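# Four arms load blanket balls into crate

## Task

Using the scene frame, the arm feet sit on the tabletop at roughly (metres): arm1 at x=-0.87, y=+0.65, z=+0.72, facing -90 degrees; arm2 at x=-0.87, y=-0.65, z=+0.72, facing +90; arm3 at x=+0.00, y=+0.65, z=+0.72, facing -90; arm4 at x=+0.00, y=-0.65, z=+0.72, facing +90 (angles counter-clockwise from +x). Every ball resting on the blanket has to end up inside the crate. The crate must be upright in its original spot at the end. Each arm must then release its grip and back away. Anything held in place only by a robot at the finish does not count.

## Robot and tools

Setup: four identical i2rt Big YAM arms, named arm1, arm2, arm3 and arm4, share one table. Each has six revolute joints, a two-finger gripper, and a camera on the wrist (arm1_cam_wrist through arm4_cam_wrist). Two fixed room cameras, cam_high and cam_low, also watch. With joints 1 and 6 at zero and the hand level and pointing ahead, the wrist camera rides above the hand looking toward the fingertips. Reach is about 1.0 m measured from the joint1 axis.

Frame: a single scene frame, origin on the floor, +z upward, lengths in metres. The point called hand lies halfway between the fingertips; its z axis runs along the fingers and its y axis is the direction the fingers open and close. Foot positions are only approximate and never printed.

Tool execute_actions(actions, cameras): actions is a list holding one action or none. An action is an object keyed by arm name; each arm entry has one field, joints, an object mapping joint names to absolute target values (not offsets). Each arm gets its own object, and any joint may be omitted. Names, units and allowed ranges: joint1_rad -2.879 to 2.879 rad (rotation about the foot, positive counter-clockwise seen from above; 0 unfolds the arm the way its foot faces); joint2_rad 0 to 3.141 (shoulder; 0 has the upper arm pointing back and roughly flat, increasing raises it then brings it forward); joint3_rad 0 to 3.019 (elbow; 0 is fully folded, increasing opens it); joint4_rad -1.692 to 1.57 (hand pitch, positive tips fingers up); joint5_rad -1.57 to 1.57 (sideways swing, positive toward the arm's right); joint6_rad -2.094 to 2.094 (roll, positive clockwise viewed from behind the hand); gripper_m 0 to 0.093 metres of fingertip separation. Completion tolerances are ±0.045, ±0.14, ±0.09, ±0.055, ±0.03, ±0.035 rad and ±0.003 m respectively. All named motions begin at once and may finish at different times; joints have different speeds, so the hand may sweep a wide arc between postures. One action runs at most 15 s. An unknown key or out-of-range number rejects the whole call and nothing moves. cameras lists which images to return (null, omitted or ["all"] means every camera, [] means none); an empty actions list just reports state and images. Example: {"arm1": {"joints": {"gripper_m": 0.05}}, "arm2": {"joints": {"joint1_rad": 0.3}}}.

Tool wait(seconds): 0 to 10 s with no new command; returns the same as an empty action. zoom_image(camera, region): region is [x0, y0, x1, y1] in pixels of that camera's most recent full image, top-left is (0,0), at most 504 by 504. read_manual(section) gives only licence texts. finished_scene(scene) ends the current scene for good and reports success; call it only once the balls are in, the crate stands in place and the arms are open and away.

Reading results: joint_positions gives the current readings. The pictures line lists cameras in the order of the images. joint_status tells how each commanded motion ended: done; off_target (stopped short and may still be pushing); contact_stop or time_out (the target is dropped and the joint holds where it stopped, though a timed-out joint can keep a target up to 0.375, 0.375, 0.113, 0.225, 0.075, 0.3 rad away, joints 1 to 6, and will move there on its own if freed); not_followed, with a line saying joint command not followed and usually a cause, meaning a safety check refused that arm's targets (gripper commands still run) and may retry them on later actions. on_its_own lists joints doing things this call did not command; held at is the target kept, not the position. Omitted joints or arms may still push toward older targets. To relieve a push, command a joint to its reported position. Tiny changes near the current reading may not move anything. A held joint carrying a load slowly sags.

Hazards: the arms do not stop on contact and can push hard. Keep the crate upright and in place, keep every rigid object inside the work area, and avoid drops, slams and heavy pushing. Two arms pressing hard on each other fails the task and ends the run; the anti-collision check can be late and ignores fingers, gripper housings and wrist cameras, and nothing reports arm-to-arm contact, so keep arms well apart. Loose objects may occasionally be nudged by outside forces. Sustained loads heat motors; MOTOR HOT appears from 85 °C, and at 100 °C an OVER-TEMPERATURE FAULT makes that arm go limp and drop until it cools, its joints then showing limit_stop_at_motor_heat (resend targets afterward). A reported stop cancels the remaining execute_actions, wait and finished_scene calls in the same reply. The robot keeps its last command while you think, so avoid leaving arms straining.

Each tool is called after "Request:" by a JSON object that holds its "api" and its "payload".

## Session

Request:
{"api": "execute_actions", "payload": {"actions": []}}

Scene clock: 0.00 s.
arm1.joint_positions: joint1_rad=+0.005 joint2_rad=+0.432 joint3_rad=+1.481 joint4_rad=-1.525 joint5_rad=+0.011 joint6_rad=+0.013 gripper_m=+0.095
arm1.joint_status: not commanded
arm1.hand: x=-0.8697 y=+0.5313 z=+1.3047 quat_wxyz=(-0.367, -0.606, -0.604, +0.365) (m; scene frame)
arm2.joint_positions: joint1_rad=+0.005 joint2_rad=+0.420 joint3_rad=+1.457 joint4_rad=-1.541 joint5_rad=+0.015 joint6_rad=-0.012 gripper_m=+0.094
arm2.joint_status: not commanded
arm2.hand: x=-0.8701 y=-0.5362 z=+1.3765 quat_wxyz=(-0.367, +0.613, -0.605, -0.352) (m; scene frame)
arm3.joint_positions: joint1_rad=+0.013 joint2_rad=+0.435 joint3_rad=+1.470 joint4_rad=-1.533 joint5_rad=+0.014 joint6_rad=+0.012 gripper_m=+0.094
arm3.joint_status: not commanded
arm3.hand: x=+0.0050 y=+0.5325 z=+1.3697 quat_wxyz=(-0.370, -0.595, -0.620, +0.353) (m; scene frame)
arm4.joint_positions: joint1_rad=+0.002 joint2_rad=+0.428 joint3_rad=+1.482 joint4_rad=-1.528 joint5_rad=+0.016 joint6_rad=-0.017 gripper_m=+0.095
arm4.joint_status: not commanded
arm4.hand: x=+0.0013 y=-0.5431 z=+1.3147 quat_wxyz=(-0.379, +0.607, -0.596, -0.366) (m; scene frame)
pictures: arm1_cam_wrist, arm2_cam_wrist, arm3_cam_wrist, arm4_cam_wrist, cam_high, cam_low
Images, in order (width x height): arm1_cam_wrist 896x504, arm2_cam_wrist 896x504, arm3_cam_wrist 896x504, arm4_cam_wrist 896x504, cam_high 896x504, cam_low 896x504.

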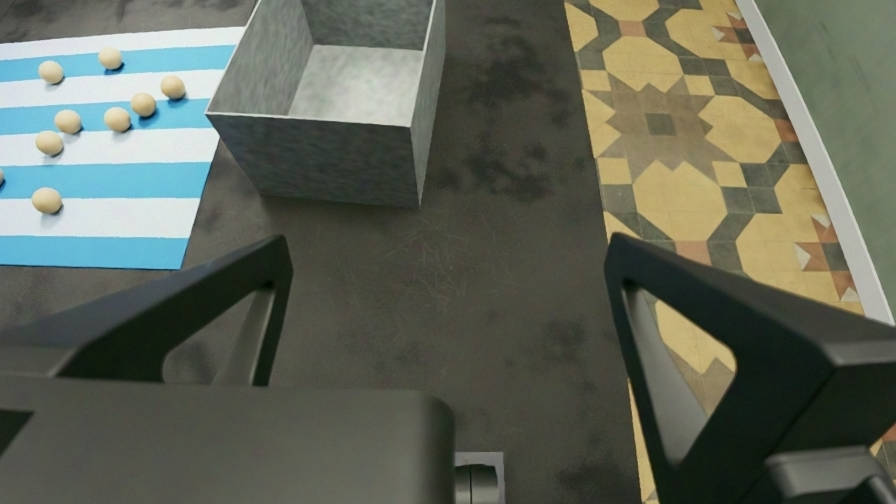

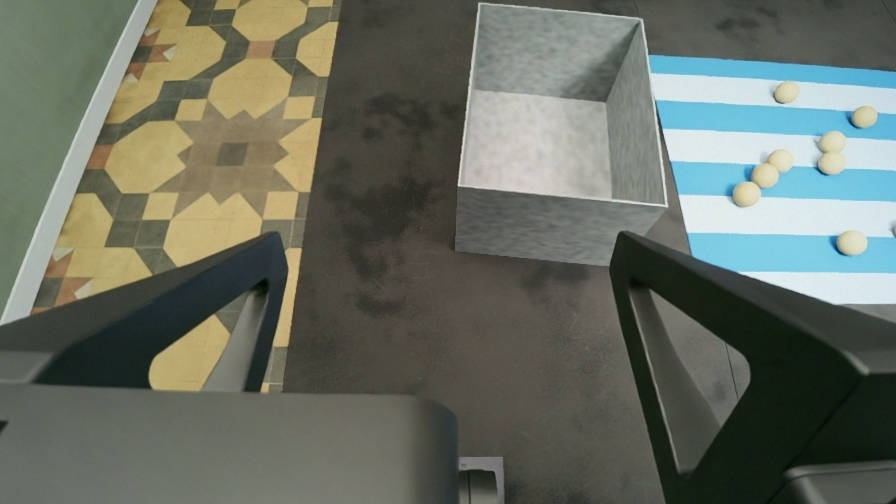

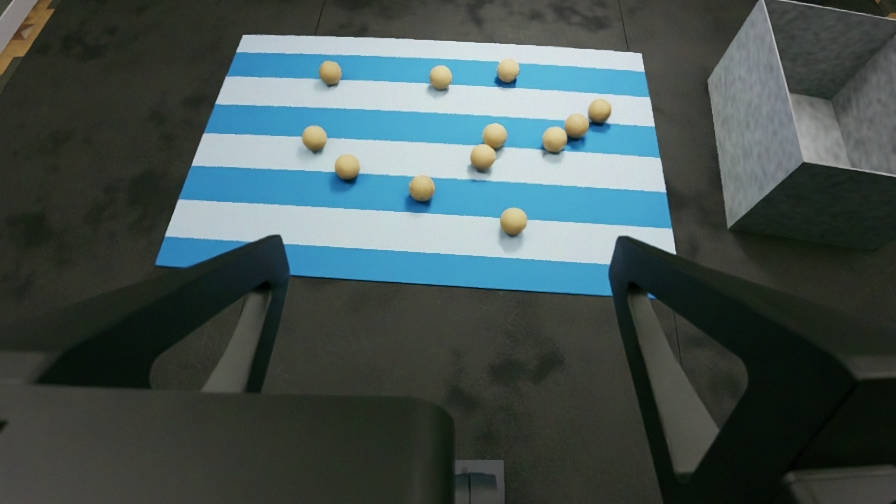

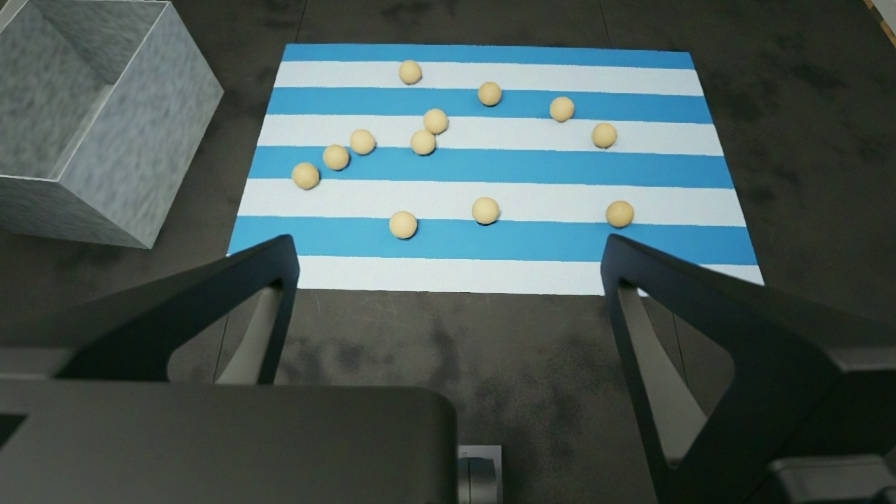

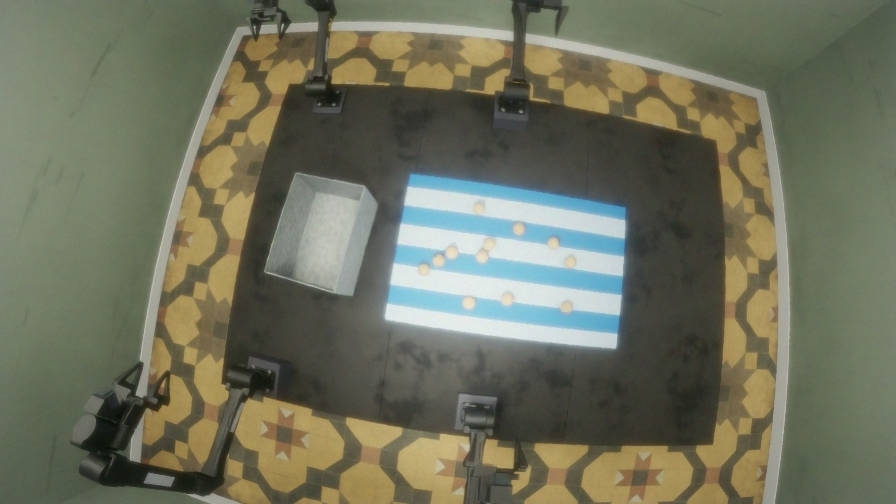

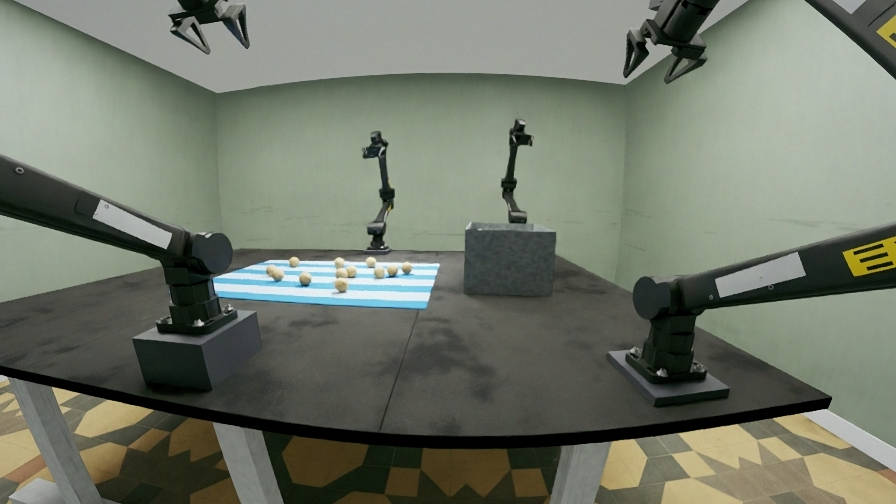

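Request:
{"api": "execute_actions", "payload": {"actions": [{"arm4":{"joints":{"joint1_rad":0.187,"joint2_rad":1.639,"joint3_rad":1.203,"joint4_rad":-1.135}},"arm3":{"joints":{"joint1_rad":-0.234,"joint2_rad":1.641,"joint3_rad":1.04,"joint4_rad":-0.97}}}], "cameras": ["arm3_cam_wrist","arm4_cam_wrist","cam_high"]}}

Scene clock: 21.77 s.
arm1.joint_positions: joint1_rad=+0.005 joint2_rad=+0.432 joint3_rad=+1.481 joint4_rad=-1.525 joint5_rad=+0.011 joint6_rad=+0.013 gripper_m=+0.095
arm1.joint_status: not commanded
arm1.hand: x=-0.8697 y=+0.5313 z=+1.3047 quat_wxyz=(-0.367, -0.606, -0.604, +0.365) (m; scene frame)
arm2.joint_positions: joint1_rad=+0.005 joint2_rad=+0.420 joint3_rad=+1.457 joint4_rad=-1.541 joint5_rad=+0.015 joint6_rad=-0.012 gripper_m=+0.094
arm2.joint_status: not commanded
arm2.hand: x=-0.8701 y=-0.5362 z=+1.3765 quat_wxyz=(-0.367, +0.613, -0.605, -0.352) (m; scene frame)
arm3.joint_positions: joint1_rad=-0.231 joint2_rad=+1.648 joint3_rad=+1.035 joint4_rad=-0.981 joint5_rad=+0.014 joint6_rad=+0.012 gripper_m=+0.094
arm3.joint_status: all done
arm3.hand: x=-0.0795 y=+0.2323 z=+0.8445 quat_wxyz=(+0.013, -0.772, -0.636, -0.004) (m; scene frame)
arm4.joint_positions: joint1_rad=+0.183 joint2_rad=+1.633 joint3_rad=+1.208 joint4_rad=-1.143 joint5_rad=+0.016 joint6_rad=-0.017 gripper_m=+0.095
arm4.joint_status: all done
arm4.hand: x=-0.0847 y=-0.1973 z=+0.8497 quat_wxyz=(-0.011, +0.777, -0.630, +0.001) (m; scene frame)
pictures: arm3_cam_wrist, arm4_cam_wrist, cam_high
Images, in order (width x height): arm3_cam_wrist 896x504, arm4_cam_wrist 896x504, cam_high 896x504.

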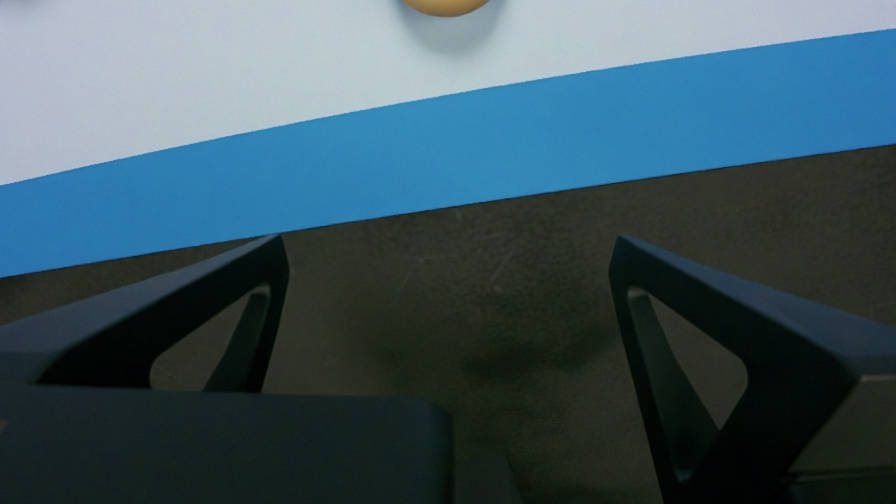

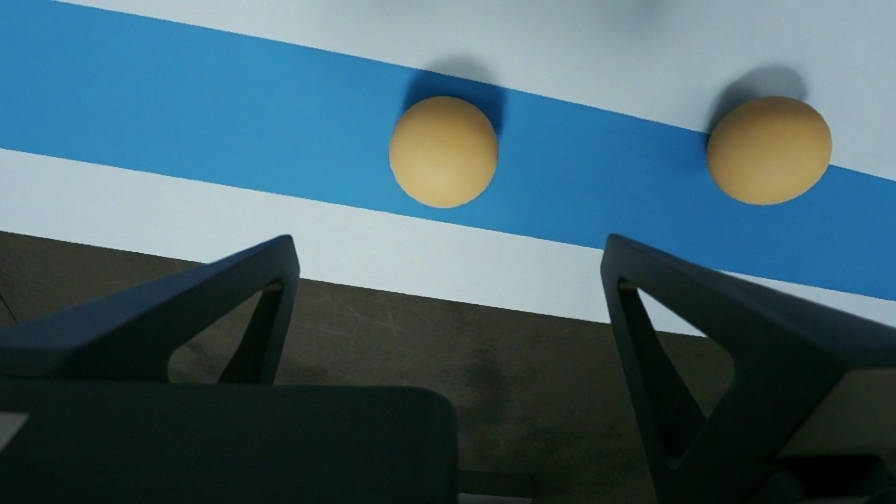

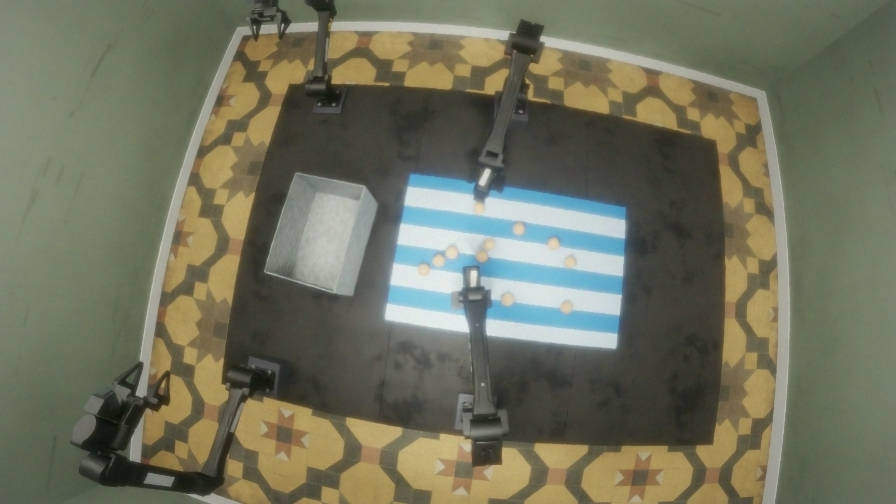

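Request:
{"api": "execute_actions", "payload": {"actions": [{"arm4":{"joints":{"joint2_rad":1.783,"joint3_rad":1.091,"joint4_rad":-0.879}},"arm3":{"joints":{"joint2_rad":1.882,"joint3_rad":1.244,"joint4_rad":-0.933}}}], "cameras": ["arm3_cam_wrist","arm4_cam_wrist","cam_low"]}}

Scene clock: 29.23 s.
arm1.joint_positions: joint1_rad=+0.005 joint2_rad=+0.432 joint3_rad=+1.481 joint4_rad=-1.525 joint5_rad=+0.011 joint6_rad=+0.013 gripper_m=+0.095
arm1.joint_status: not commanded
arm1.hand: x=-0.8697 y=+0.5313 z=+1.3047 quat_wxyz=(-0.367, -0.606, -0.604, +0.365) (m; scene frame)
arm2.joint_positions: joint1_rad=+0.005 joint2_rad=+0.420 joint3_rad=+1.457 joint4_rad=-1.541 joint5_rad=+0.015 joint6_rad=-0.012 gripper_m=+0.094
arm2.joint_status: not commanded
arm2.hand: x=-0.8701 y=-0.5362 z=+1.3765 quat_wxyz=(-0.367, +0.613, -0.605, -0.352) (m; scene frame)
arm3.joint_positions: joint1_rad=-0.231 joint2_rad=+1.893 joint3_rad=+1.207 joint4_rad=-0.937 joint5_rad=+0.014 joint6_rad=+0.012 gripper_m=+0.094
arm3.joint_status: all done
arm3.hand: x=-0.0910 y=+0.1695 z=+0.7882 quat_wxyz=(+0.022, -0.772, -0.636, -0.015) (m; scene frame)
arm4.joint_positions: joint1_rad=+0.183 joint2_rad=+1.785 joint3_rad=+1.091 joint4_rad=-0.890 joint5_rad=+0.015 joint6_rad=-0.017 gripper_m=+0.095
arm4.joint_status: all done
arm4.hand: x=-0.0842 y=-0.1986 z=+0.7448 quat_wxyz=(-0.006, +0.777, -0.630, +0.007) (m; scene frame)
pictures: arm3_cam_wrist, arm4_cam_wrist, cam_low
Images, in order (width x height): arm3_cam_wrist 896x504, arm4_cam_wrist 896x504, cam_low 896x504.

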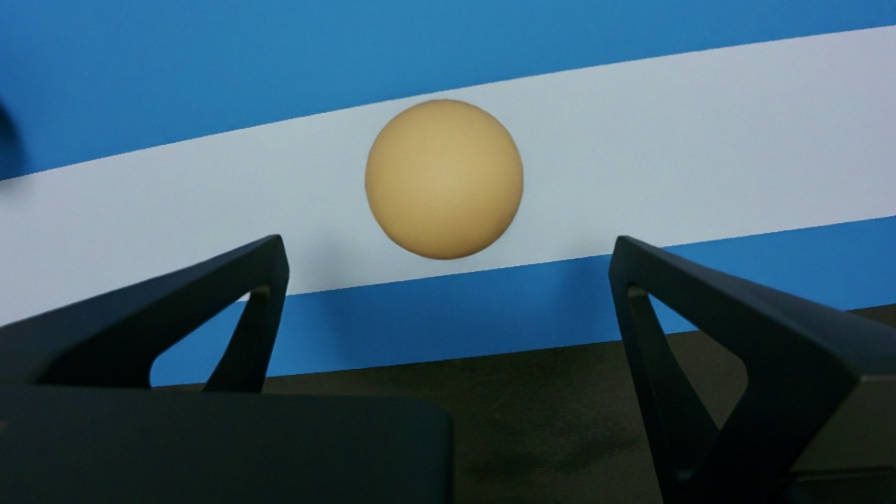

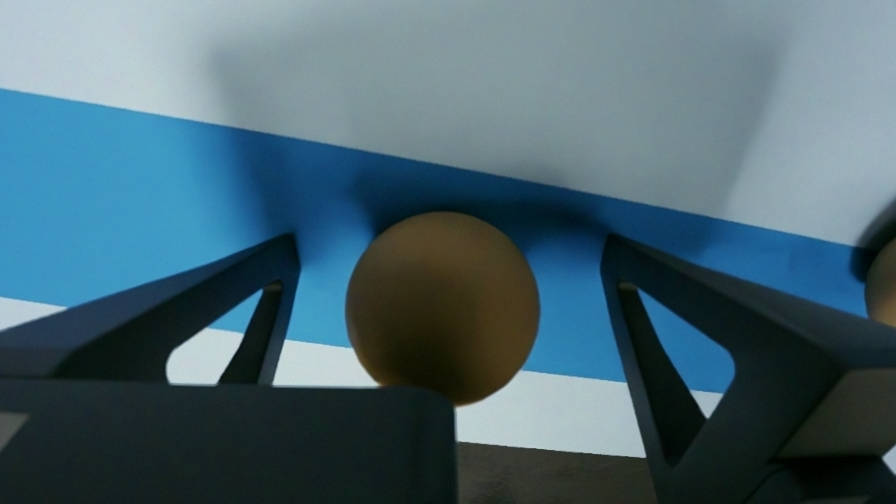

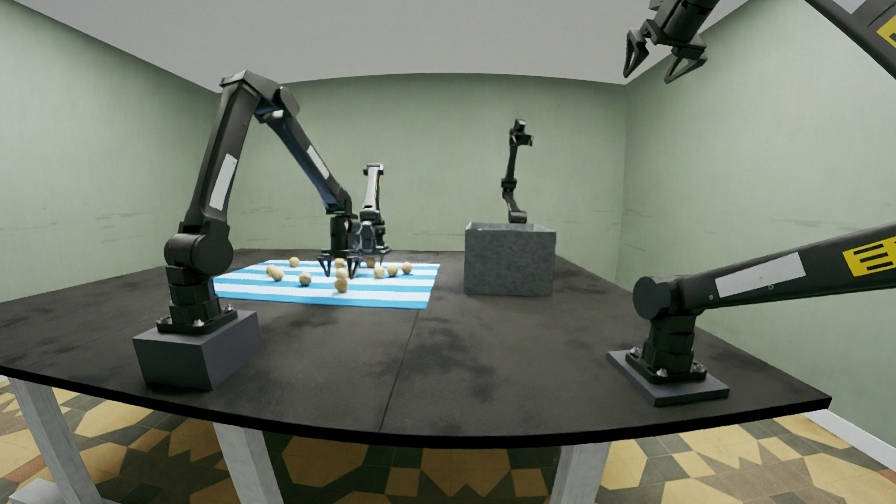

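Request:
{"api": "execute_actions", "payload": {"actions": [{"arm4":{"joints":{"gripper_m":0.03}},"arm3":{"joints":{"joint2_rad":1.946,"joint3_rad":1.162,"joint4_rad":-0.787}}}], "cameras": ["arm3_cam_wrist","arm4_cam_wrist"]}}

Scene clock: 34.80 s.
arm1.joint_positions: joint1_rad=+0.005 joint2_rad=+0.432 joint3_rad=+1.481 joint4_rad=-1.525 joint5_rad=+0.011 joint6_rad=+0.013 gripper_m=+0.095
arm1.joint_status: not commanded
arm1.hand: x=-0.8697 y=+0.5313 z=+1.3047 quat_wxyz=(-0.367, -0.606, -0.604, +0.365) (m; scene frame)
arm2.joint_positions: joint1_rad=+0.005 joint2_rad=+0.420 joint3_rad=+1.457 joint4_rad=-1.541 joint5_rad=+0.015 joint6_rad=-0.012 gripper_m=+0.094
arm2.joint_status: not commanded
arm2.hand: x=-0.8701 y=-0.5362 z=+1.3765 quat_wxyz=(-0.367, +0.613, -0.605, -0.352) (m; scene frame)
arm3.joint_positions: joint1_rad=-0.231 joint2_rad=+1.950 joint3_rad=+1.159 joint4_rad=-0.798 joint5_rad=+0.014 joint6_rad=+0.012 gripper_m=+0.094
arm3.joint_status: all done
arm3.hand: x=-0.0911 y=+0.1694 z=+0.7468 quat_wxyz=(+0.012, -0.772, -0.636, -0.002) (m; scene frame)
arm4.joint_positions: joint1_rad=+0.183 joint2_rad=+1.785 joint3_rad=+1.091 joint4_rad=-0.890 joint5_rad=+0.016 joint6_rad=-0.017 gripper_m=+0.045
arm4.joint_status: gripper_m off_target (ended at +0.045, target +0.030)
arm4.hand: x=-0.0841 y=-0.1986 z=+0.7448 quat_wxyz=(-0.006, +0.777, -0.630, +0.007) (m; scene frame)
pictures: arm3_cam_wrist, arm4_cam_wrist
Images, in order (width x height): arm3_cam_wrist 896x504, arm4_cam_wrist 896x504.

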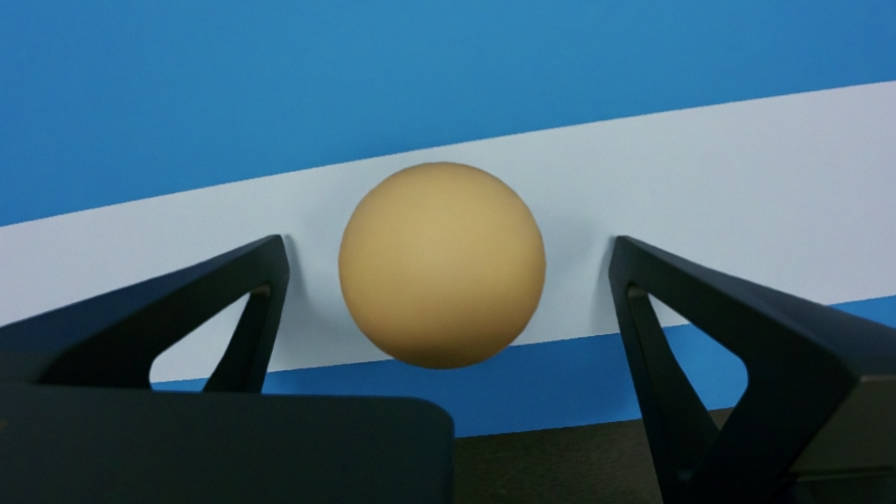

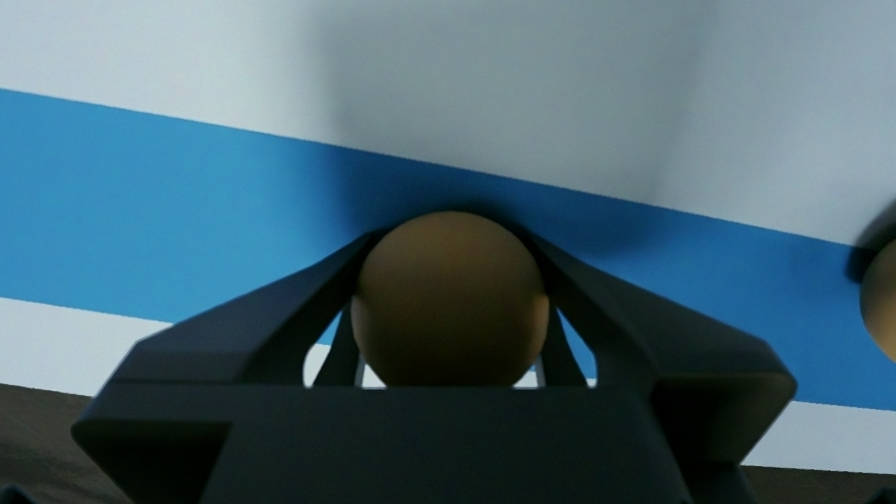

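Request:
{"api": "execute_actions", "payload": {"actions": [{"arm4":{"joints":{"joint1_rad":0.876,"joint2_rad":1.5,"joint3_rad":1.6,"joint4_rad":-1.3}},"arm3":{"joints":{"gripper_m":0.03}}}], "cameras": []}}

Request:
{"api": "execute_actions", "payload": {"actions": [{"arm4":{"joints":{"joint2_rad":2.235,"joint3_rad":2.404,"joint4_rad":-0.954}},"arm3":{"joints":{"joint1_rad":-0.9,"joint2_rad":1.5,"joint3_rad":1.6,"joint4_rad":-1.3}}}], "cameras": ["arm3_cam_wrist","arm4_cam_wrist","cam_high","cam_low"]}}

Scene clock: 41.90 s.
arm1.joint_positions: joint1_rad=+0.005 joint2_rad=+0.432 joint3_rad=+1.481 joint4_rad=-1.525 joint5_rad=+0.011 joint6_rad=+0.013 gripper_m=+0.095
arm1.joint_status: not commanded
arm1.hand: x=-0.8697 y=+0.5313 z=+1.3047 quat_wxyz=(-0.367, -0.606, -0.604, +0.365) (m; scene frame)
arm2.joint_positions: joint1_rad=+0.005 joint2_rad=+0.420 joint3_rad=+1.457 joint4_rad=-1.541 joint5_rad=+0.015 joint6_rad=-0.012 gripper_m=+0.094
arm2.joint_status: not commanded
arm2.hand: x=-0.8701 y=-0.5362 z=+1.3765 quat_wxyz=(-0.367, +0.613, -0.605, -0.352) (m; scene frame)
arm3.joint_positions: joint1_rad=-0.231 joint2_rad=+1.950 joint3_rad=+1.159 joint4_rad=-0.798 joint5_rad=+0.015 joint6_rad=+0.012 gripper_m=+0.047
arm3.joint_status: gripper_m off_target (ended at +0.047, target +0.030)
arm3.hand: x=-0.0912 y=+0.1695 z=+0.7468 quat_wxyz=(+0.012, -0.772, -0.636, -0.002) (m; scene frame)
arm4.joint_positions: joint1_rad=+0.883 joint2_rad=+1.484 joint3_rad=+1.572 joint4_rad=-1.291 joint5_rad=+0.016 joint6_rad=-0.017 gripper_m=+0.045
arm4.joint_status: all done
arm4.hand: x=-0.4069 y=-0.3205 z=+1.0650 quat_wxyz=(-0.075, +0.929, -0.321, -0.170) (m; scene frame)
pictures: none
No camera images: the call's "cameras" was empty. Leave "cameras" out to get every camera's image.

Scene clock: 43.53 s.
arm1.joint_positions: joint1_rad=+0.005 joint2_rad=+0.432 joint3_rad=+1.481 joint4_rad=-1.525 joint5_rad=+0.011 joint6_rad=+0.013 gripper_m=+0.095
arm1.joint_status: not commanded
arm1.hand: x=-0.8697 y=+0.5313 z=+1.3047 quat_wxyz=(-0.367, -0.606, -0.604, +0.365) (m; scene frame)
arm2.joint_positions: joint1_rad=+0.005 joint2_rad=+0.420 joint3_rad=+1.457 joint4_rad=-1.541 joint5_rad=+0.015 joint6_rad=-0.012 gripper_m=+0.094
arm2.joint_status: not commanded
arm2.hand: x=-0.8701 y=-0.5362 z=+1.3765 quat_wxyz=(-0.367, +0.613, -0.605, -0.352) (m; scene frame)
arm3.joint_positions: joint1_rad=-0.906 joint2_rad=+1.515 joint3_rad=+1.593 joint4_rad=-1.291 joint5_rad=+0.017 joint6_rad=+0.012 gripper_m=+0.047
arm3.joint_status: all done
arm3.hand: x=-0.4064 y=+0.3022 z=+1.1191 quat_wxyz=(-0.056, -0.924, -0.337, +0.169) (m; scene frame)
arm4.joint_positions: joint1_rad=+0.883 joint2_rad=+2.251 joint3_rad=+2.336 joint4_rad=-0.967 joint5_rad=+0.016 joint6_rad=-0.017 gripper_m=+0.045
arm4.joint_status: all done
arm4.hand: x=-0.6588 y=-0.1155 z=+0.9738 quat_wxyz=(-0.127, +0.889, -0.307, -0.316) (m; scene frame)
pictures: arm3_cam_wrist, arm4_cam_wrist, cam_high, cam_low
Images, in order (width x height): arm3_cam_wrist 896x504, arm4_cam_wrist 896x504, cam_high 896x504, cam_low 896x504.

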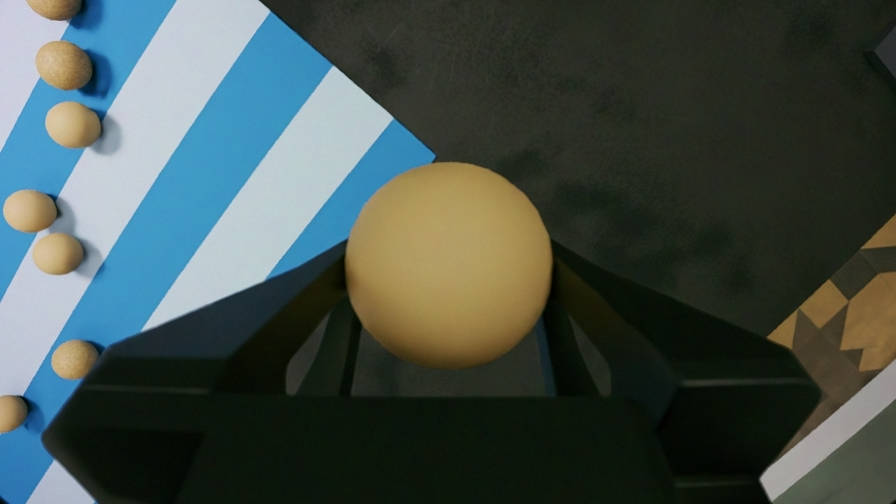

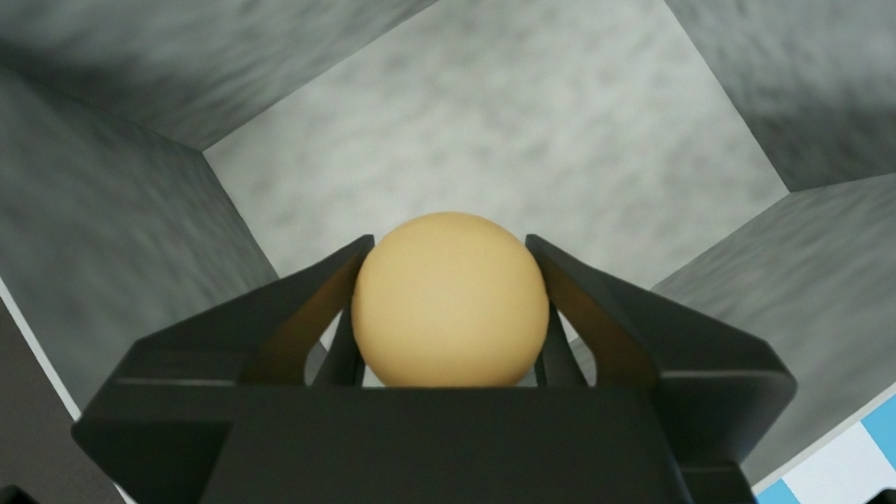

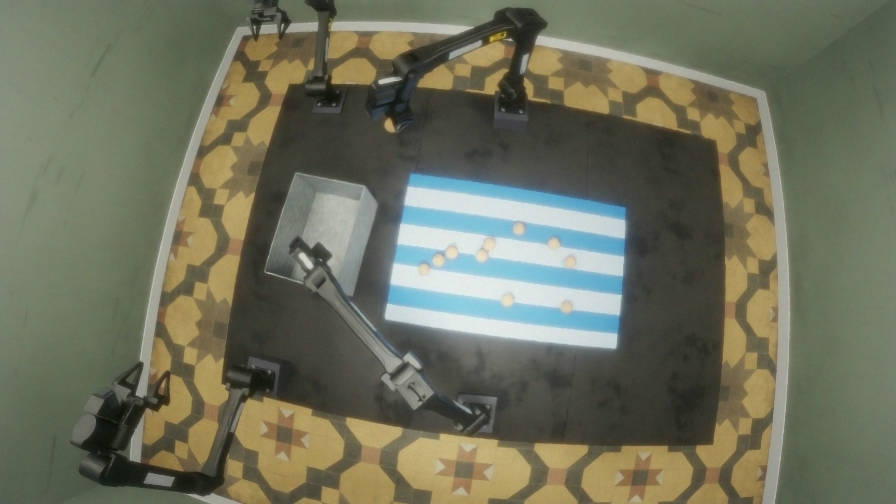

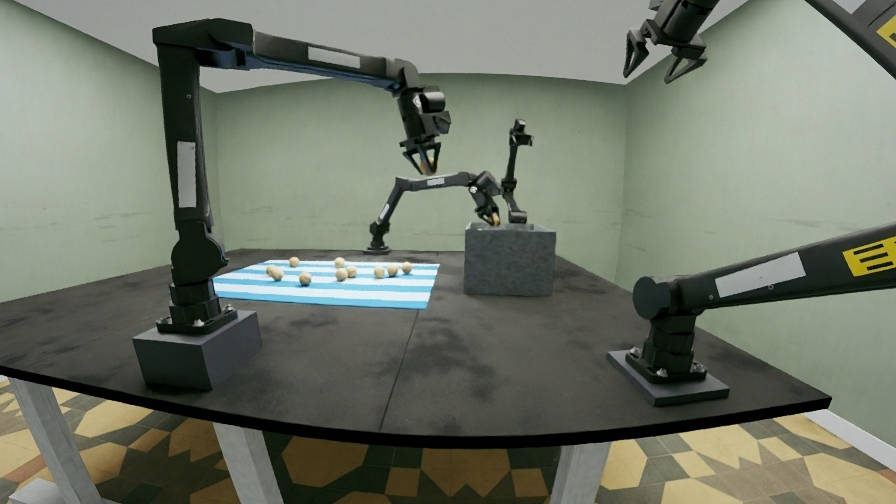

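Request:
{"api": "execute_actions", "payload": {"actions": [{"arm4":{"joints":{"gripper_m":0.09}}}], "cameras": []}}

Request:
{"api": "execute_actions", "payload": {"actions": [{"arm4":{"joints":{"joint2_rad":1.5,"joint3_rad":1.6,"joint4_rad":-1.3}}}], "cameras": []}}

Request:
{"api": "execute_actions", "payload": {"actions": [{"arm4":{"joints":{"joint1_rad":-0.145,"joint2_rad":1.746,"joint3_rad":1.214,"joint4_rad":-1.039}},"arm3":{"joints":{"joint1_rad":-0.87,"joint2_rad":2.235,"joint3_rad":2.404,"joint4_rad":-0.954}}}], "cameras": ["arm3_cam_wrist","arm4_cam_wrist","cam_high"]}}

Scene clock: 52.33 s.
arm1.joint_positions: joint1_rad=+0.005 joint2_rad=+0.432 joint3_rad=+1.481 joint4_rad=-1.525 joint5_rad=+0.011 joint6_rad=+0.013 gripper_m=+0.095
arm1.joint_status: not commanded
arm1.hand: x=-0.8697 y=+0.5313 z=+1.3047 quat_wxyz=(-0.367, -0.606, -0.604, +0.365) (m; scene frame)
arm2.joint_positions: joint1_rad=+0.005 joint2_rad=+0.420 joint3_rad=+1.457 joint4_rad=-1.541 joint5_rad=+0.015 joint6_rad=-0.012 gripper_m=+0.094
arm2.joint_status: not commanded
arm2.hand: x=-0.8701 y=-0.5362 z=+1.3765 quat_wxyz=(-0.367, +0.613, -0.605, -0.352) (m; scene frame)
arm3.joint_positions: joint1_rad=-0.906 joint2_rad=+1.515 joint3_rad=+1.593 joint4_rad=-1.291 joint5_rad=+0.017 joint6_rad=+0.012 gripper_m=+0.047
arm3.joint_status: not commanded
arm3.hand: x=-0.4064 y=+0.3022 z=+1.1191 quat_wxyz=(-0.056, -0.924, -0.337, +0.169) (m; scene frame)
arm4.joint_positions: joint1_rad=+0.883 joint2_rad=+2.251 joint3_rad=+2.336 joint4_rad=-0.967 joint5_rad=+0.016 joint6_rad=-0.017 gripper_m=+0.090
arm4.joint_status: all done
arm4.hand: x=-0.6588 y=-0.1155 z=+0.9738 quat_wxyz=(-0.127, +0.889, -0.307, -0.316) (m; scene frame)
pictures: none
No camera images: the call's "cameras" was empty. Leave "cameras" out to get every camera's image.

Scene clock: 53.93 s.
arm1.joint_positions: joint1_rad=+0.005 joint2_rad=+0.432 joint3_rad=+1.481 joint4_rad=-1.525 joint5_rad=+0.011 joint6_rad=+0.013 gripper_m=+0.095
arm1.joint_status: not commanded
arm1.hand: x=-0.8697 y=+0.5313 z=+1.3047 quat_wxyz=(-0.367, -0.606, -0.604, +0.365) (m; scene frame)
arm2.joint_positions: joint1_rad=+0.005 joint2_rad=+0.420 joint3_rad=+1.457 joint4_rad=-1.541 joint5_rad=+0.015 joint6_rad=-0.012 gripper_m=+0.094
arm2.joint_status: not commanded
arm2.hand: x=-0.8701 y=-0.5362 z=+1.3765 quat_wxyz=(-0.367, +0.613, -0.605, -0.352) (m; scene frame)
arm3.joint_positions: joint1_rad=-0.906 joint2_rad=+1.515 joint3_rad=+1.593 joint4_rad=-1.291 joint5_rad=+0.017 joint6_rad=+0.012 gripper_m=+0.047
arm3.joint_status: not commanded
arm3.hand: x=-0.4064 y=+0.3022 z=+1.1191 quat_wxyz=(-0.056, -0.924, -0.337, +0.169) (m; scene frame)
arm4.joint_positions: joint1_rad=+0.883 joint2_rad=+1.491 joint3_rad=+1.607 joint4_rad=-1.293 joint5_rad=+0.016 joint6_rad=-0.017 gripper_m=+0.090
arm4.joint_status: all done
arm4.hand: x=-0.4128 y=-0.3158 z=+1.0781 quat_wxyz=(-0.079, +0.926, -0.320, -0.183) (m; scene frame)
pictures: none
No camera images: the call's "cameras" was empty. Leave "cameras" out to get every camera's image.

Scene clock: 55.67 s.
arm1.joint_positions: joint1_rad=+0.005 joint2_rad=+0.432 joint3_rad=+1.481 joint4_rad=-1.525 joint5_rad=+0.011 joint6_rad=+0.013 gripper_m=+0.095
arm1.joint_status: not commanded
arm1.hand: x=-0.8697 y=+0.5313 z=+1.3047 quat_wxyz=(-0.367, -0.606, -0.604, +0.365) (m; scene frame)
arm2.joint_positions: joint1_rad=+0.005 joint2_rad=+0.420 joint3_rad=+1.457 joint4_rad=-1.541 joint5_rad=+0.015 joint6_rad=-0.012 gripper_m=+0.094
arm2.joint_status: not commanded
arm2.hand: x=-0.8701 y=-0.5362 z=+1.3765 quat_wxyz=(-0.367, +0.613, -0.605, -0.352) (m; scene frame)
arm3.joint_positions: joint1_rad=-0.870 joint2_rad=+2.249 joint3_rad=+2.345 joint4_rad=-0.968 joint5_rad=+0.017 joint6_rad=+0.012 gripper_m=+0.047
arm3.joint_status: all done
arm3.hand: x=-0.6245 y=+0.0729 z=+1.0383 quat_wxyz=(-0.120, -0.877, -0.336, +0.321) (m; scene frame)
arm4.joint_positions: joint1_rad=-0.151 joint2_rad=+1.770 joint3_rad=+1.206 joint4_rad=-1.044 joint5_rad=+0.015 joint6_rad=-0.017 gripper_m=+0.090
arm4.joint_status: all done
arm4.hand: x=+0.0710 y=-0.1789 z=+0.7877 quat_wxyz=(+0.005, +0.661, -0.750, +0.014) (m; scene frame)
pictures: arm3_cam_wrist, arm4_cam_wrist, cam_high
Images, in order (width x height): arm3_cam_wrist 896x504, arm4_cam_wrist 896x504, cam_high 896x504.

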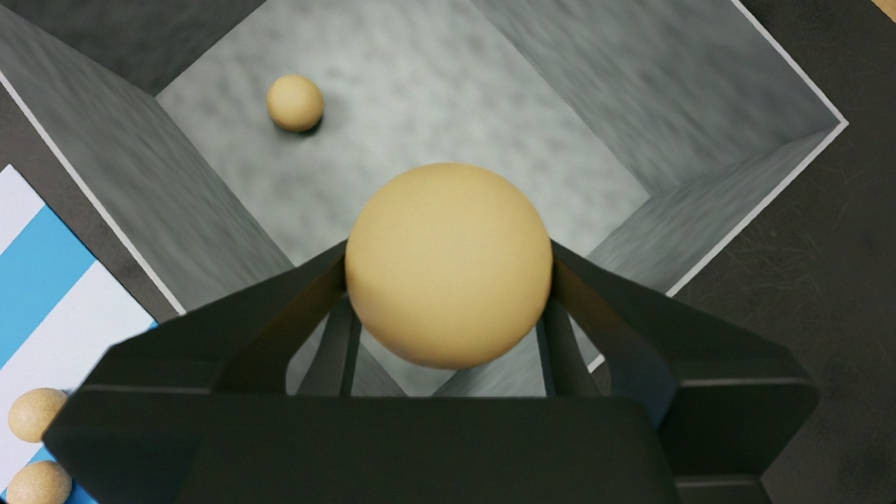

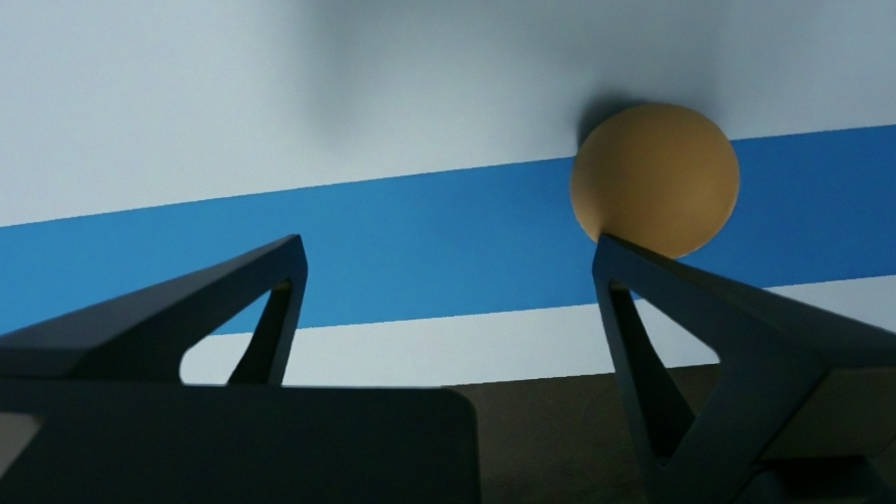

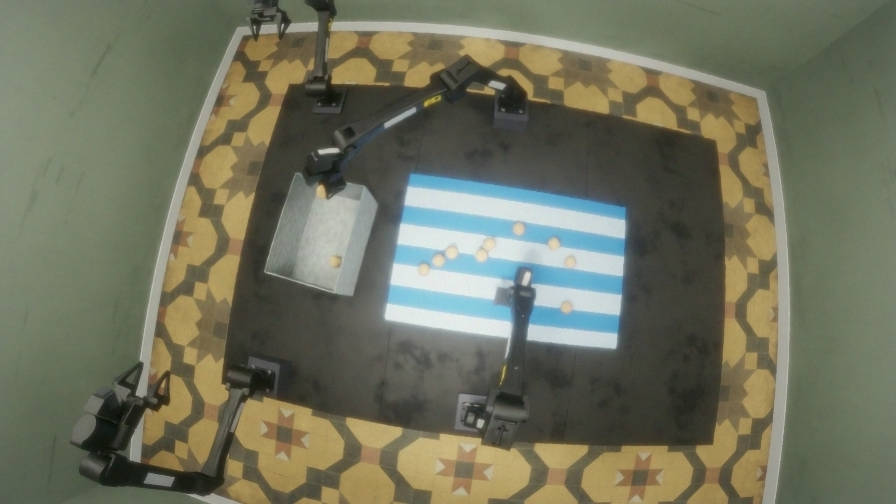

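Request:
{"api": "execute_actions", "payload": {"actions": [{"arm4":{"joints":{"joint2_rad":1.65,"joint4_rad":-1.13}},"arm3":{"joints":{"joint2_rad":2.4,"joint3_rad":2.56,"joint4_rad":-0.95}}}], "cameras": []}}

Request:
{"api": "execute_actions", "payload": {"actions": [{"arm4":{"joints":{"joint1_rad":-0.28}}}], "cameras": ["arm3_cam_wrist","arm4_cam_wrist"]}}

Scene clock: 59.63 s.
arm1.joint_positions: joint1_rad=+0.005 joint2_rad=+0.432 joint3_rad=+1.481 joint4_rad=-1.525 joint5_rad=+0.011 joint6_rad=+0.013 gripper_m=+0.095
arm1.joint_status: not commanded
arm1.hand: x=-0.8697 y=+0.5313 z=+1.3047 quat_wxyz=(-0.367, -0.606, -0.604, +0.365) (m; scene frame)
arm2.joint_positions: joint1_rad=+0.005 joint2_rad=+0.420 joint3_rad=+1.457 joint4_rad=-1.541 joint5_rad=+0.015 joint6_rad=-0.012 gripper_m=+0.094
arm2.joint_status: not commanded
arm2.hand: x=-0.8701 y=-0.5362 z=+1.3765 quat_wxyz=(-0.367, +0.613, -0.605, -0.352) (m; scene frame)
arm3.joint_positions: joint1_rad=-0.870 joint2_rad=+2.414 joint3_rad=+2.504 joint4_rad=-0.963 joint5_rad=+0.017 joint6_rad=+0.012 gripper_m=+0.047
arm3.joint_status: all done
arm3.hand: x=-0.6522 y=+0.0472 z=+0.9856 quat_wxyz=(-0.120, -0.877, -0.336, +0.321) (m; scene frame)
arm4.joint_positions: joint1_rad=-0.151 joint2_rad=+1.653 joint3_rad=+1.206 joint4_rad=-1.121 joint5_rad=+0.015 joint6_rad=-0.017 gripper_m=+0.090
arm4.joint_status: all done
arm4.hand: x=+0.0693 y=-0.1906 z=+0.8407 quat_wxyz=(-0.010, +0.661, -0.750, +0.001) (m; scene frame)
pictures: none
No camera images: the call's "cameras" was empty. Leave "cameras" out to get every camera's image.

Scene clock: 60.70 s.
arm1.joint_positions: joint1_rad=+0.005 joint2_rad=+0.432 joint3_rad=+1.481 joint4_rad=-1.525 joint5_rad=+0.011 joint6_rad=+0.013 gripper_m=+0.095
arm1.joint_status: not commanded
arm1.hand: x=-0.8697 y=+0.5313 z=+1.3047 quat_wxyz=(-0.367, -0.606, -0.604, +0.365) (m; scene frame)
arm2.joint_positions: joint1_rad=+0.005 joint2_rad=+0.420 joint3_rad=+1.457 joint4_rad=-1.541 joint5_rad=+0.015 joint6_rad=-0.012 gripper_m=+0.094
arm2.joint_status: not commanded
arm2.hand: x=-0.8701 y=-0.5362 z=+1.3765 quat_wxyz=(-0.367, +0.613, -0.605, -0.352) (m; scene frame)
arm3.joint_positions: joint1_rad=-0.870 joint2_rad=+2.414 joint3_rad=+2.504 joint4_rad=-0.963 joint5_rad=+0.017 joint6_rad=+0.012 gripper_m=+0.047
arm3.joint_status: not commanded
arm3.hand: x=-0.6522 y=+0.0472 z=+0.9856 quat_wxyz=(-0.120, -0.877, -0.336, +0.321) (m; scene frame)
arm4.joint_positions: joint1_rad=-0.285 joint2_rad=+1.653 joint3_rad=+1.206 joint4_rad=-1.121 joint5_rad=+0.015 joint6_rad=-0.017 gripper_m=+0.090
arm4.joint_status: all done
arm4.hand: x=+0.1302 y=-0.2040 z=+0.8407 quat_wxyz=(-0.009, +0.609, -0.793, +0.001) (m; scene frame)
pictures: arm3_cam_wrist, arm4_cam_wrist
Images, in order (width x height): arm3_cam_wrist 896x504, arm4_cam_wrist 896x504.

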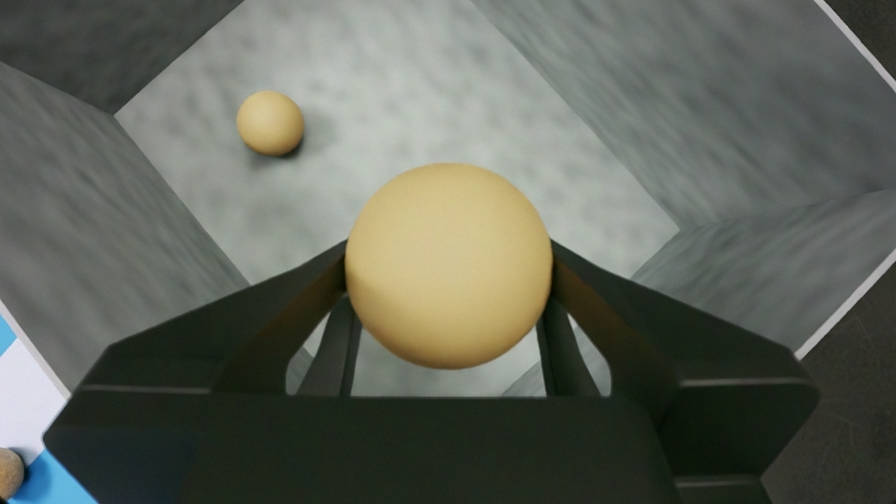

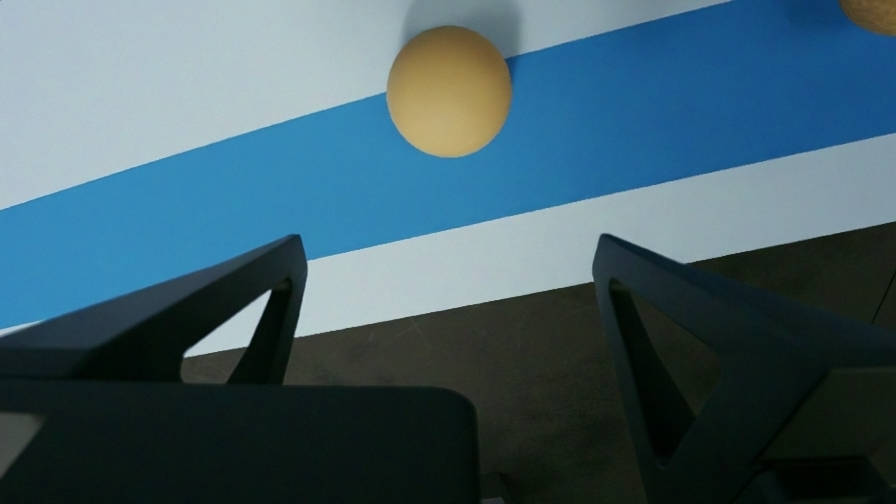

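Request:
{"api": "execute_actions", "payload": {"actions": [{"arm4":{"joints":{"joint2_rad":1.819,"joint3_rad":1.146,"joint4_rad":-0.898}},"arm3":{"joints":{"gripper_m":0.09}}}], "cameras": []}}

Request:
{"api": "execute_actions", "payload": {"actions": [{"arm4":{"joints":{"gripper_m":0.03}},"arm3":{"joints":{"joint2_rad":1.5,"joint3_rad":1.6,"joint4_rad":-1.3}}}], "cameras": []}}

Request:
{"api": "execute_actions", "payload": {"actions": [{"arm4":{"joints":{"joint1_rad":0.876,"joint2_rad":1.5,"joint3_rad":1.6,"joint4_rad":-1.3}},"arm3":{"joints":{"joint1_rad":0.10}}}], "cameras": []}}

Request:
{"api": "execute_actions", "payload": {"actions": [{"arm4":{"joints":{"joint2_rad":2.235,"joint3_rad":2.404,"joint4_rad":-0.954}},"arm3":{"joints":{"joint2_rad":1.906,"joint3_rad":1.42,"joint4_rad":-1.085}}}], "cameras": ["arm3_cam_wrist","arm4_cam_wrist"]}}

Scene clock: 67.97 s.
arm1.joint_positions: joint1_rad=+0.005 joint2_rad=+0.432 joint3_rad=+1.481 joint4_rad=-1.525 joint5_rad=+0.011 joint6_rad=+0.013 gripper_m=+0.095
arm1.joint_status: not commanded
arm1.hand: x=-0.8697 y=+0.5313 z=+1.3047 quat_wxyz=(-0.367, -0.606, -0.604, +0.365) (m; scene frame)
arm2.joint_positions: joint1_rad=+0.005 joint2_rad=+0.420 joint3_rad=+1.457 joint4_rad=-1.541 joint5_rad=+0.015 joint6_rad=-0.012 gripper_m=+0.094
arm2.joint_status: not commanded
arm2.hand: x=-0.8701 y=-0.5362 z=+1.3765 quat_wxyz=(-0.367, +0.613, -0.605, -0.352) (m; scene frame)
arm3.joint_positions: joint1_rad=-0.870 joint2_rad=+2.414 joint3_rad=+2.504 joint4_rad=-0.963 joint5_rad=+0.017 joint6_rad=+0.012 gripper_m=+0.090
arm3.joint_status: all done
arm3.hand: x=-0.6522 y=+0.0472 z=+0.9856 quat_wxyz=(-0.120, -0.877, -0.336, +0.321) (m; scene frame)
arm4.joint_positions: joint1_rad=-0.285 joint2_rad=+1.824 joint3_rad=+1.150 joint4_rad=-0.908 joint5_rad=+0.016 joint6_rad=-0.017 gripper_m=+0.090
arm4.joint_status: all done
arm4.hand: x=+0.1338 y=-0.1909 z=+0.7454 quat_wxyz=(-0.004, +0.609, -0.793, +0.006) (m; scene frame)
pictures: none
No camera images: the call's "cameras" was empty. Leave "cameras" out to get every camera's image.

Scene clock: 69.70 s.
arm1.joint_positions: joint1_rad=+0.005 joint2_rad=+0.432 joint3_rad=+1.481 joint4_rad=-1.525 joint5_rad=+0.011 joint6_rad=+0.013 gripper_m=+0.095
arm1.joint_status: not commanded
arm1.hand: x=-0.8697 y=+0.5313 z=+1.3047 quat_wxyz=(-0.367, -0.606, -0.604, +0.365) (m; scene frame)
arm2.joint_positions: joint1_rad=+0.005 joint2_rad=+0.420 joint3_rad=+1.457 joint4_rad=-1.541 joint5_rad=+0.015 joint6_rad=-0.012 gripper_m=+0.094
arm2.joint_status: not commanded
arm2.hand: x=-0.8701 y=-0.5362 z=+1.3765 quat_wxyz=(-0.367, +0.613, -0.605, -0.352) (m; scene frame)
arm3.joint_positions: joint1_rad=-0.870 joint2_rad=+1.507 joint3_rad=+1.596 joint4_rad=-1.293 joint5_rad=+0.017 joint6_rad=+0.012 gripper_m=+0.090
arm3.joint_status: all done
arm3.hand: x=-0.3929 y=+0.2886 z=+1.1249 quat_wxyz=(-0.061, -0.917, -0.353, +0.173) (m; scene frame)
arm4.joint_positions: joint1_rad=-0.285 joint2_rad=+1.824 joint3_rad=+1.150 joint4_rad=-0.908 joint5_rad=+0.016 joint6_rad=-0.017 gripper_m=+0.047
arm4.joint_status: gripper_m off_target (ended at +0.047, target +0.030)
arm4.hand: x=+0.1338 y=-0.1909 z=+0.7454 quat_wxyz=(-0.004, +0.609, -0.793, +0.006) (m; scene frame)
pictures: none
No camera images: the call's "cameras" was empty. Leave "cameras" out to get every camera's image.

Scene clock: 71.33 s.
arm1.joint_positions: joint1_rad=+0.005 joint2_rad=+0.432 joint3_rad=+1.481 joint4_rad=-1.525 joint5_rad=+0.011 joint6_rad=+0.013 gripper_m=+0.095
arm1.joint_status: not commanded
arm1.hand: x=-0.8697 y=+0.5313 z=+1.3047 quat_wxyz=(-0.367, -0.606, -0.604, +0.365) (m; scene frame)
arm2.joint_positions: joint1_rad=+0.005 joint2_rad=+0.420 joint3_rad=+1.457 joint4_rad=-1.541 joint5_rad=+0.015 joint6_rad=-0.012 gripper_m=+0.094
arm2.joint_status: not commanded
arm2.hand: x=-0.8701 y=-0.5362 z=+1.3765 quat_wxyz=(-0.367, +0.613, -0.605, -0.352) (m; scene frame)
arm3.joint_positions: joint1_rad=+0.106 joint2_rad=+1.507 joint3_rad=+1.596 joint4_rad=-1.293 joint5_rad=+0.014 joint6_rad=+0.012 gripper_m=+0.090
arm3.joint_status: all done
arm3.hand: x=+0.0802 y=+0.1221 z=+1.1246 quat_wxyz=(-0.135, -0.644, -0.742, +0.124) (m; scene frame)
arm4.joint_positions: joint1_rad=+0.883 joint2_rad=+1.490 joint3_rad=+1.588 joint4_rad=-1.291 joint5_rad=+0.016 joint6_rad=-0.017 gripper_m=+0.047
arm4.joint_status: all done
arm4.hand: x=-0.4102 y=-0.3179 z=+1.0695 quat_wxyz=(-0.077, +0.928, -0.320, -0.175) (m; scene frame)
pictures: none
No camera images: the call's "cameras" was empty. Leave "cameras" out to get every camera's image.

Scene clock: 72.97 s.
arm1.joint_positions: joint1_rad=+0.005 joint2_rad=+0.432 joint3_rad=+1.481 joint4_rad=-1.525 joint5_rad=+0.011 joint6_rad=+0.013 gripper_m=+0.095
arm1.joint_status: not commanded
arm1.hand: x=-0.8697 y=+0.5313 z=+1.3047 quat_wxyz=(-0.367, -0.606, -0.604, +0.365) (m; scene frame)
arm2.joint_positions: joint1_rad=+0.005 joint2_rad=+0.420 joint3_rad=+1.457 joint4_rad=-1.541 joint5_rad=+0.015 joint6_rad=-0.012 gripper_m=+0.094
arm2.joint_status: not commanded
arm2.hand: x=-0.8701 y=-0.5362 z=+1.3765 quat_wxyz=(-0.367, +0.613, -0.605, -0.352) (m; scene frame)
arm3.joint_positions: joint1_rad=+0.106 joint2_rad=+1.910 joint3_rad=+1.395 joint4_rad=-1.094 joint5_rad=+0.014 joint6_rad=+0.012 gripper_m=+0.090
arm3.joint_status: all done
arm3.hand: x=+0.0801 y=+0.1208 z=+0.8387 quat_wxyz=(+0.019, -0.654, -0.756, -0.006) (m; scene frame)
arm4.joint_positions: joint1_rad=+0.883 joint2_rad=+2.250 joint3_rad=+2.336 joint4_rad=-0.967 joint5_rad=+0.016 joint6_rad=-0.017 gripper_m=+0.047
arm4.joint_status: all done
arm4.hand: x=-0.6587 y=-0.1155 z=+0.9741 quat_wxyz=(-0.127, +0.889, -0.307, -0.316) (m; scene frame)
pictures: arm3_cam_wrist, arm4_cam_wrist
Images, in order (width x height): arm3_cam_wrist 896x504, arm4_cam_wrist 896x504.

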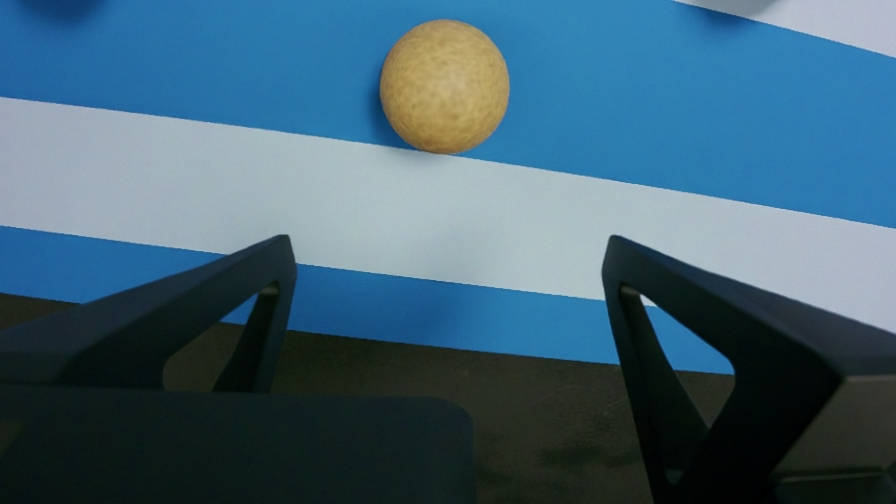

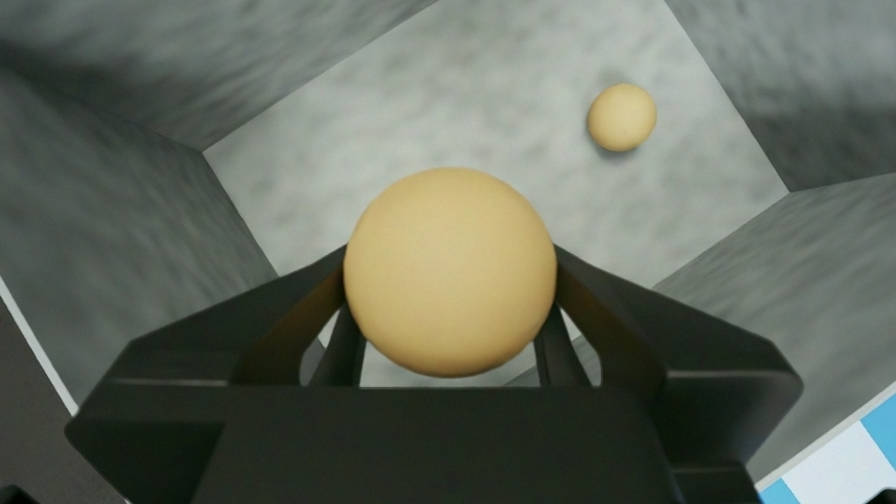

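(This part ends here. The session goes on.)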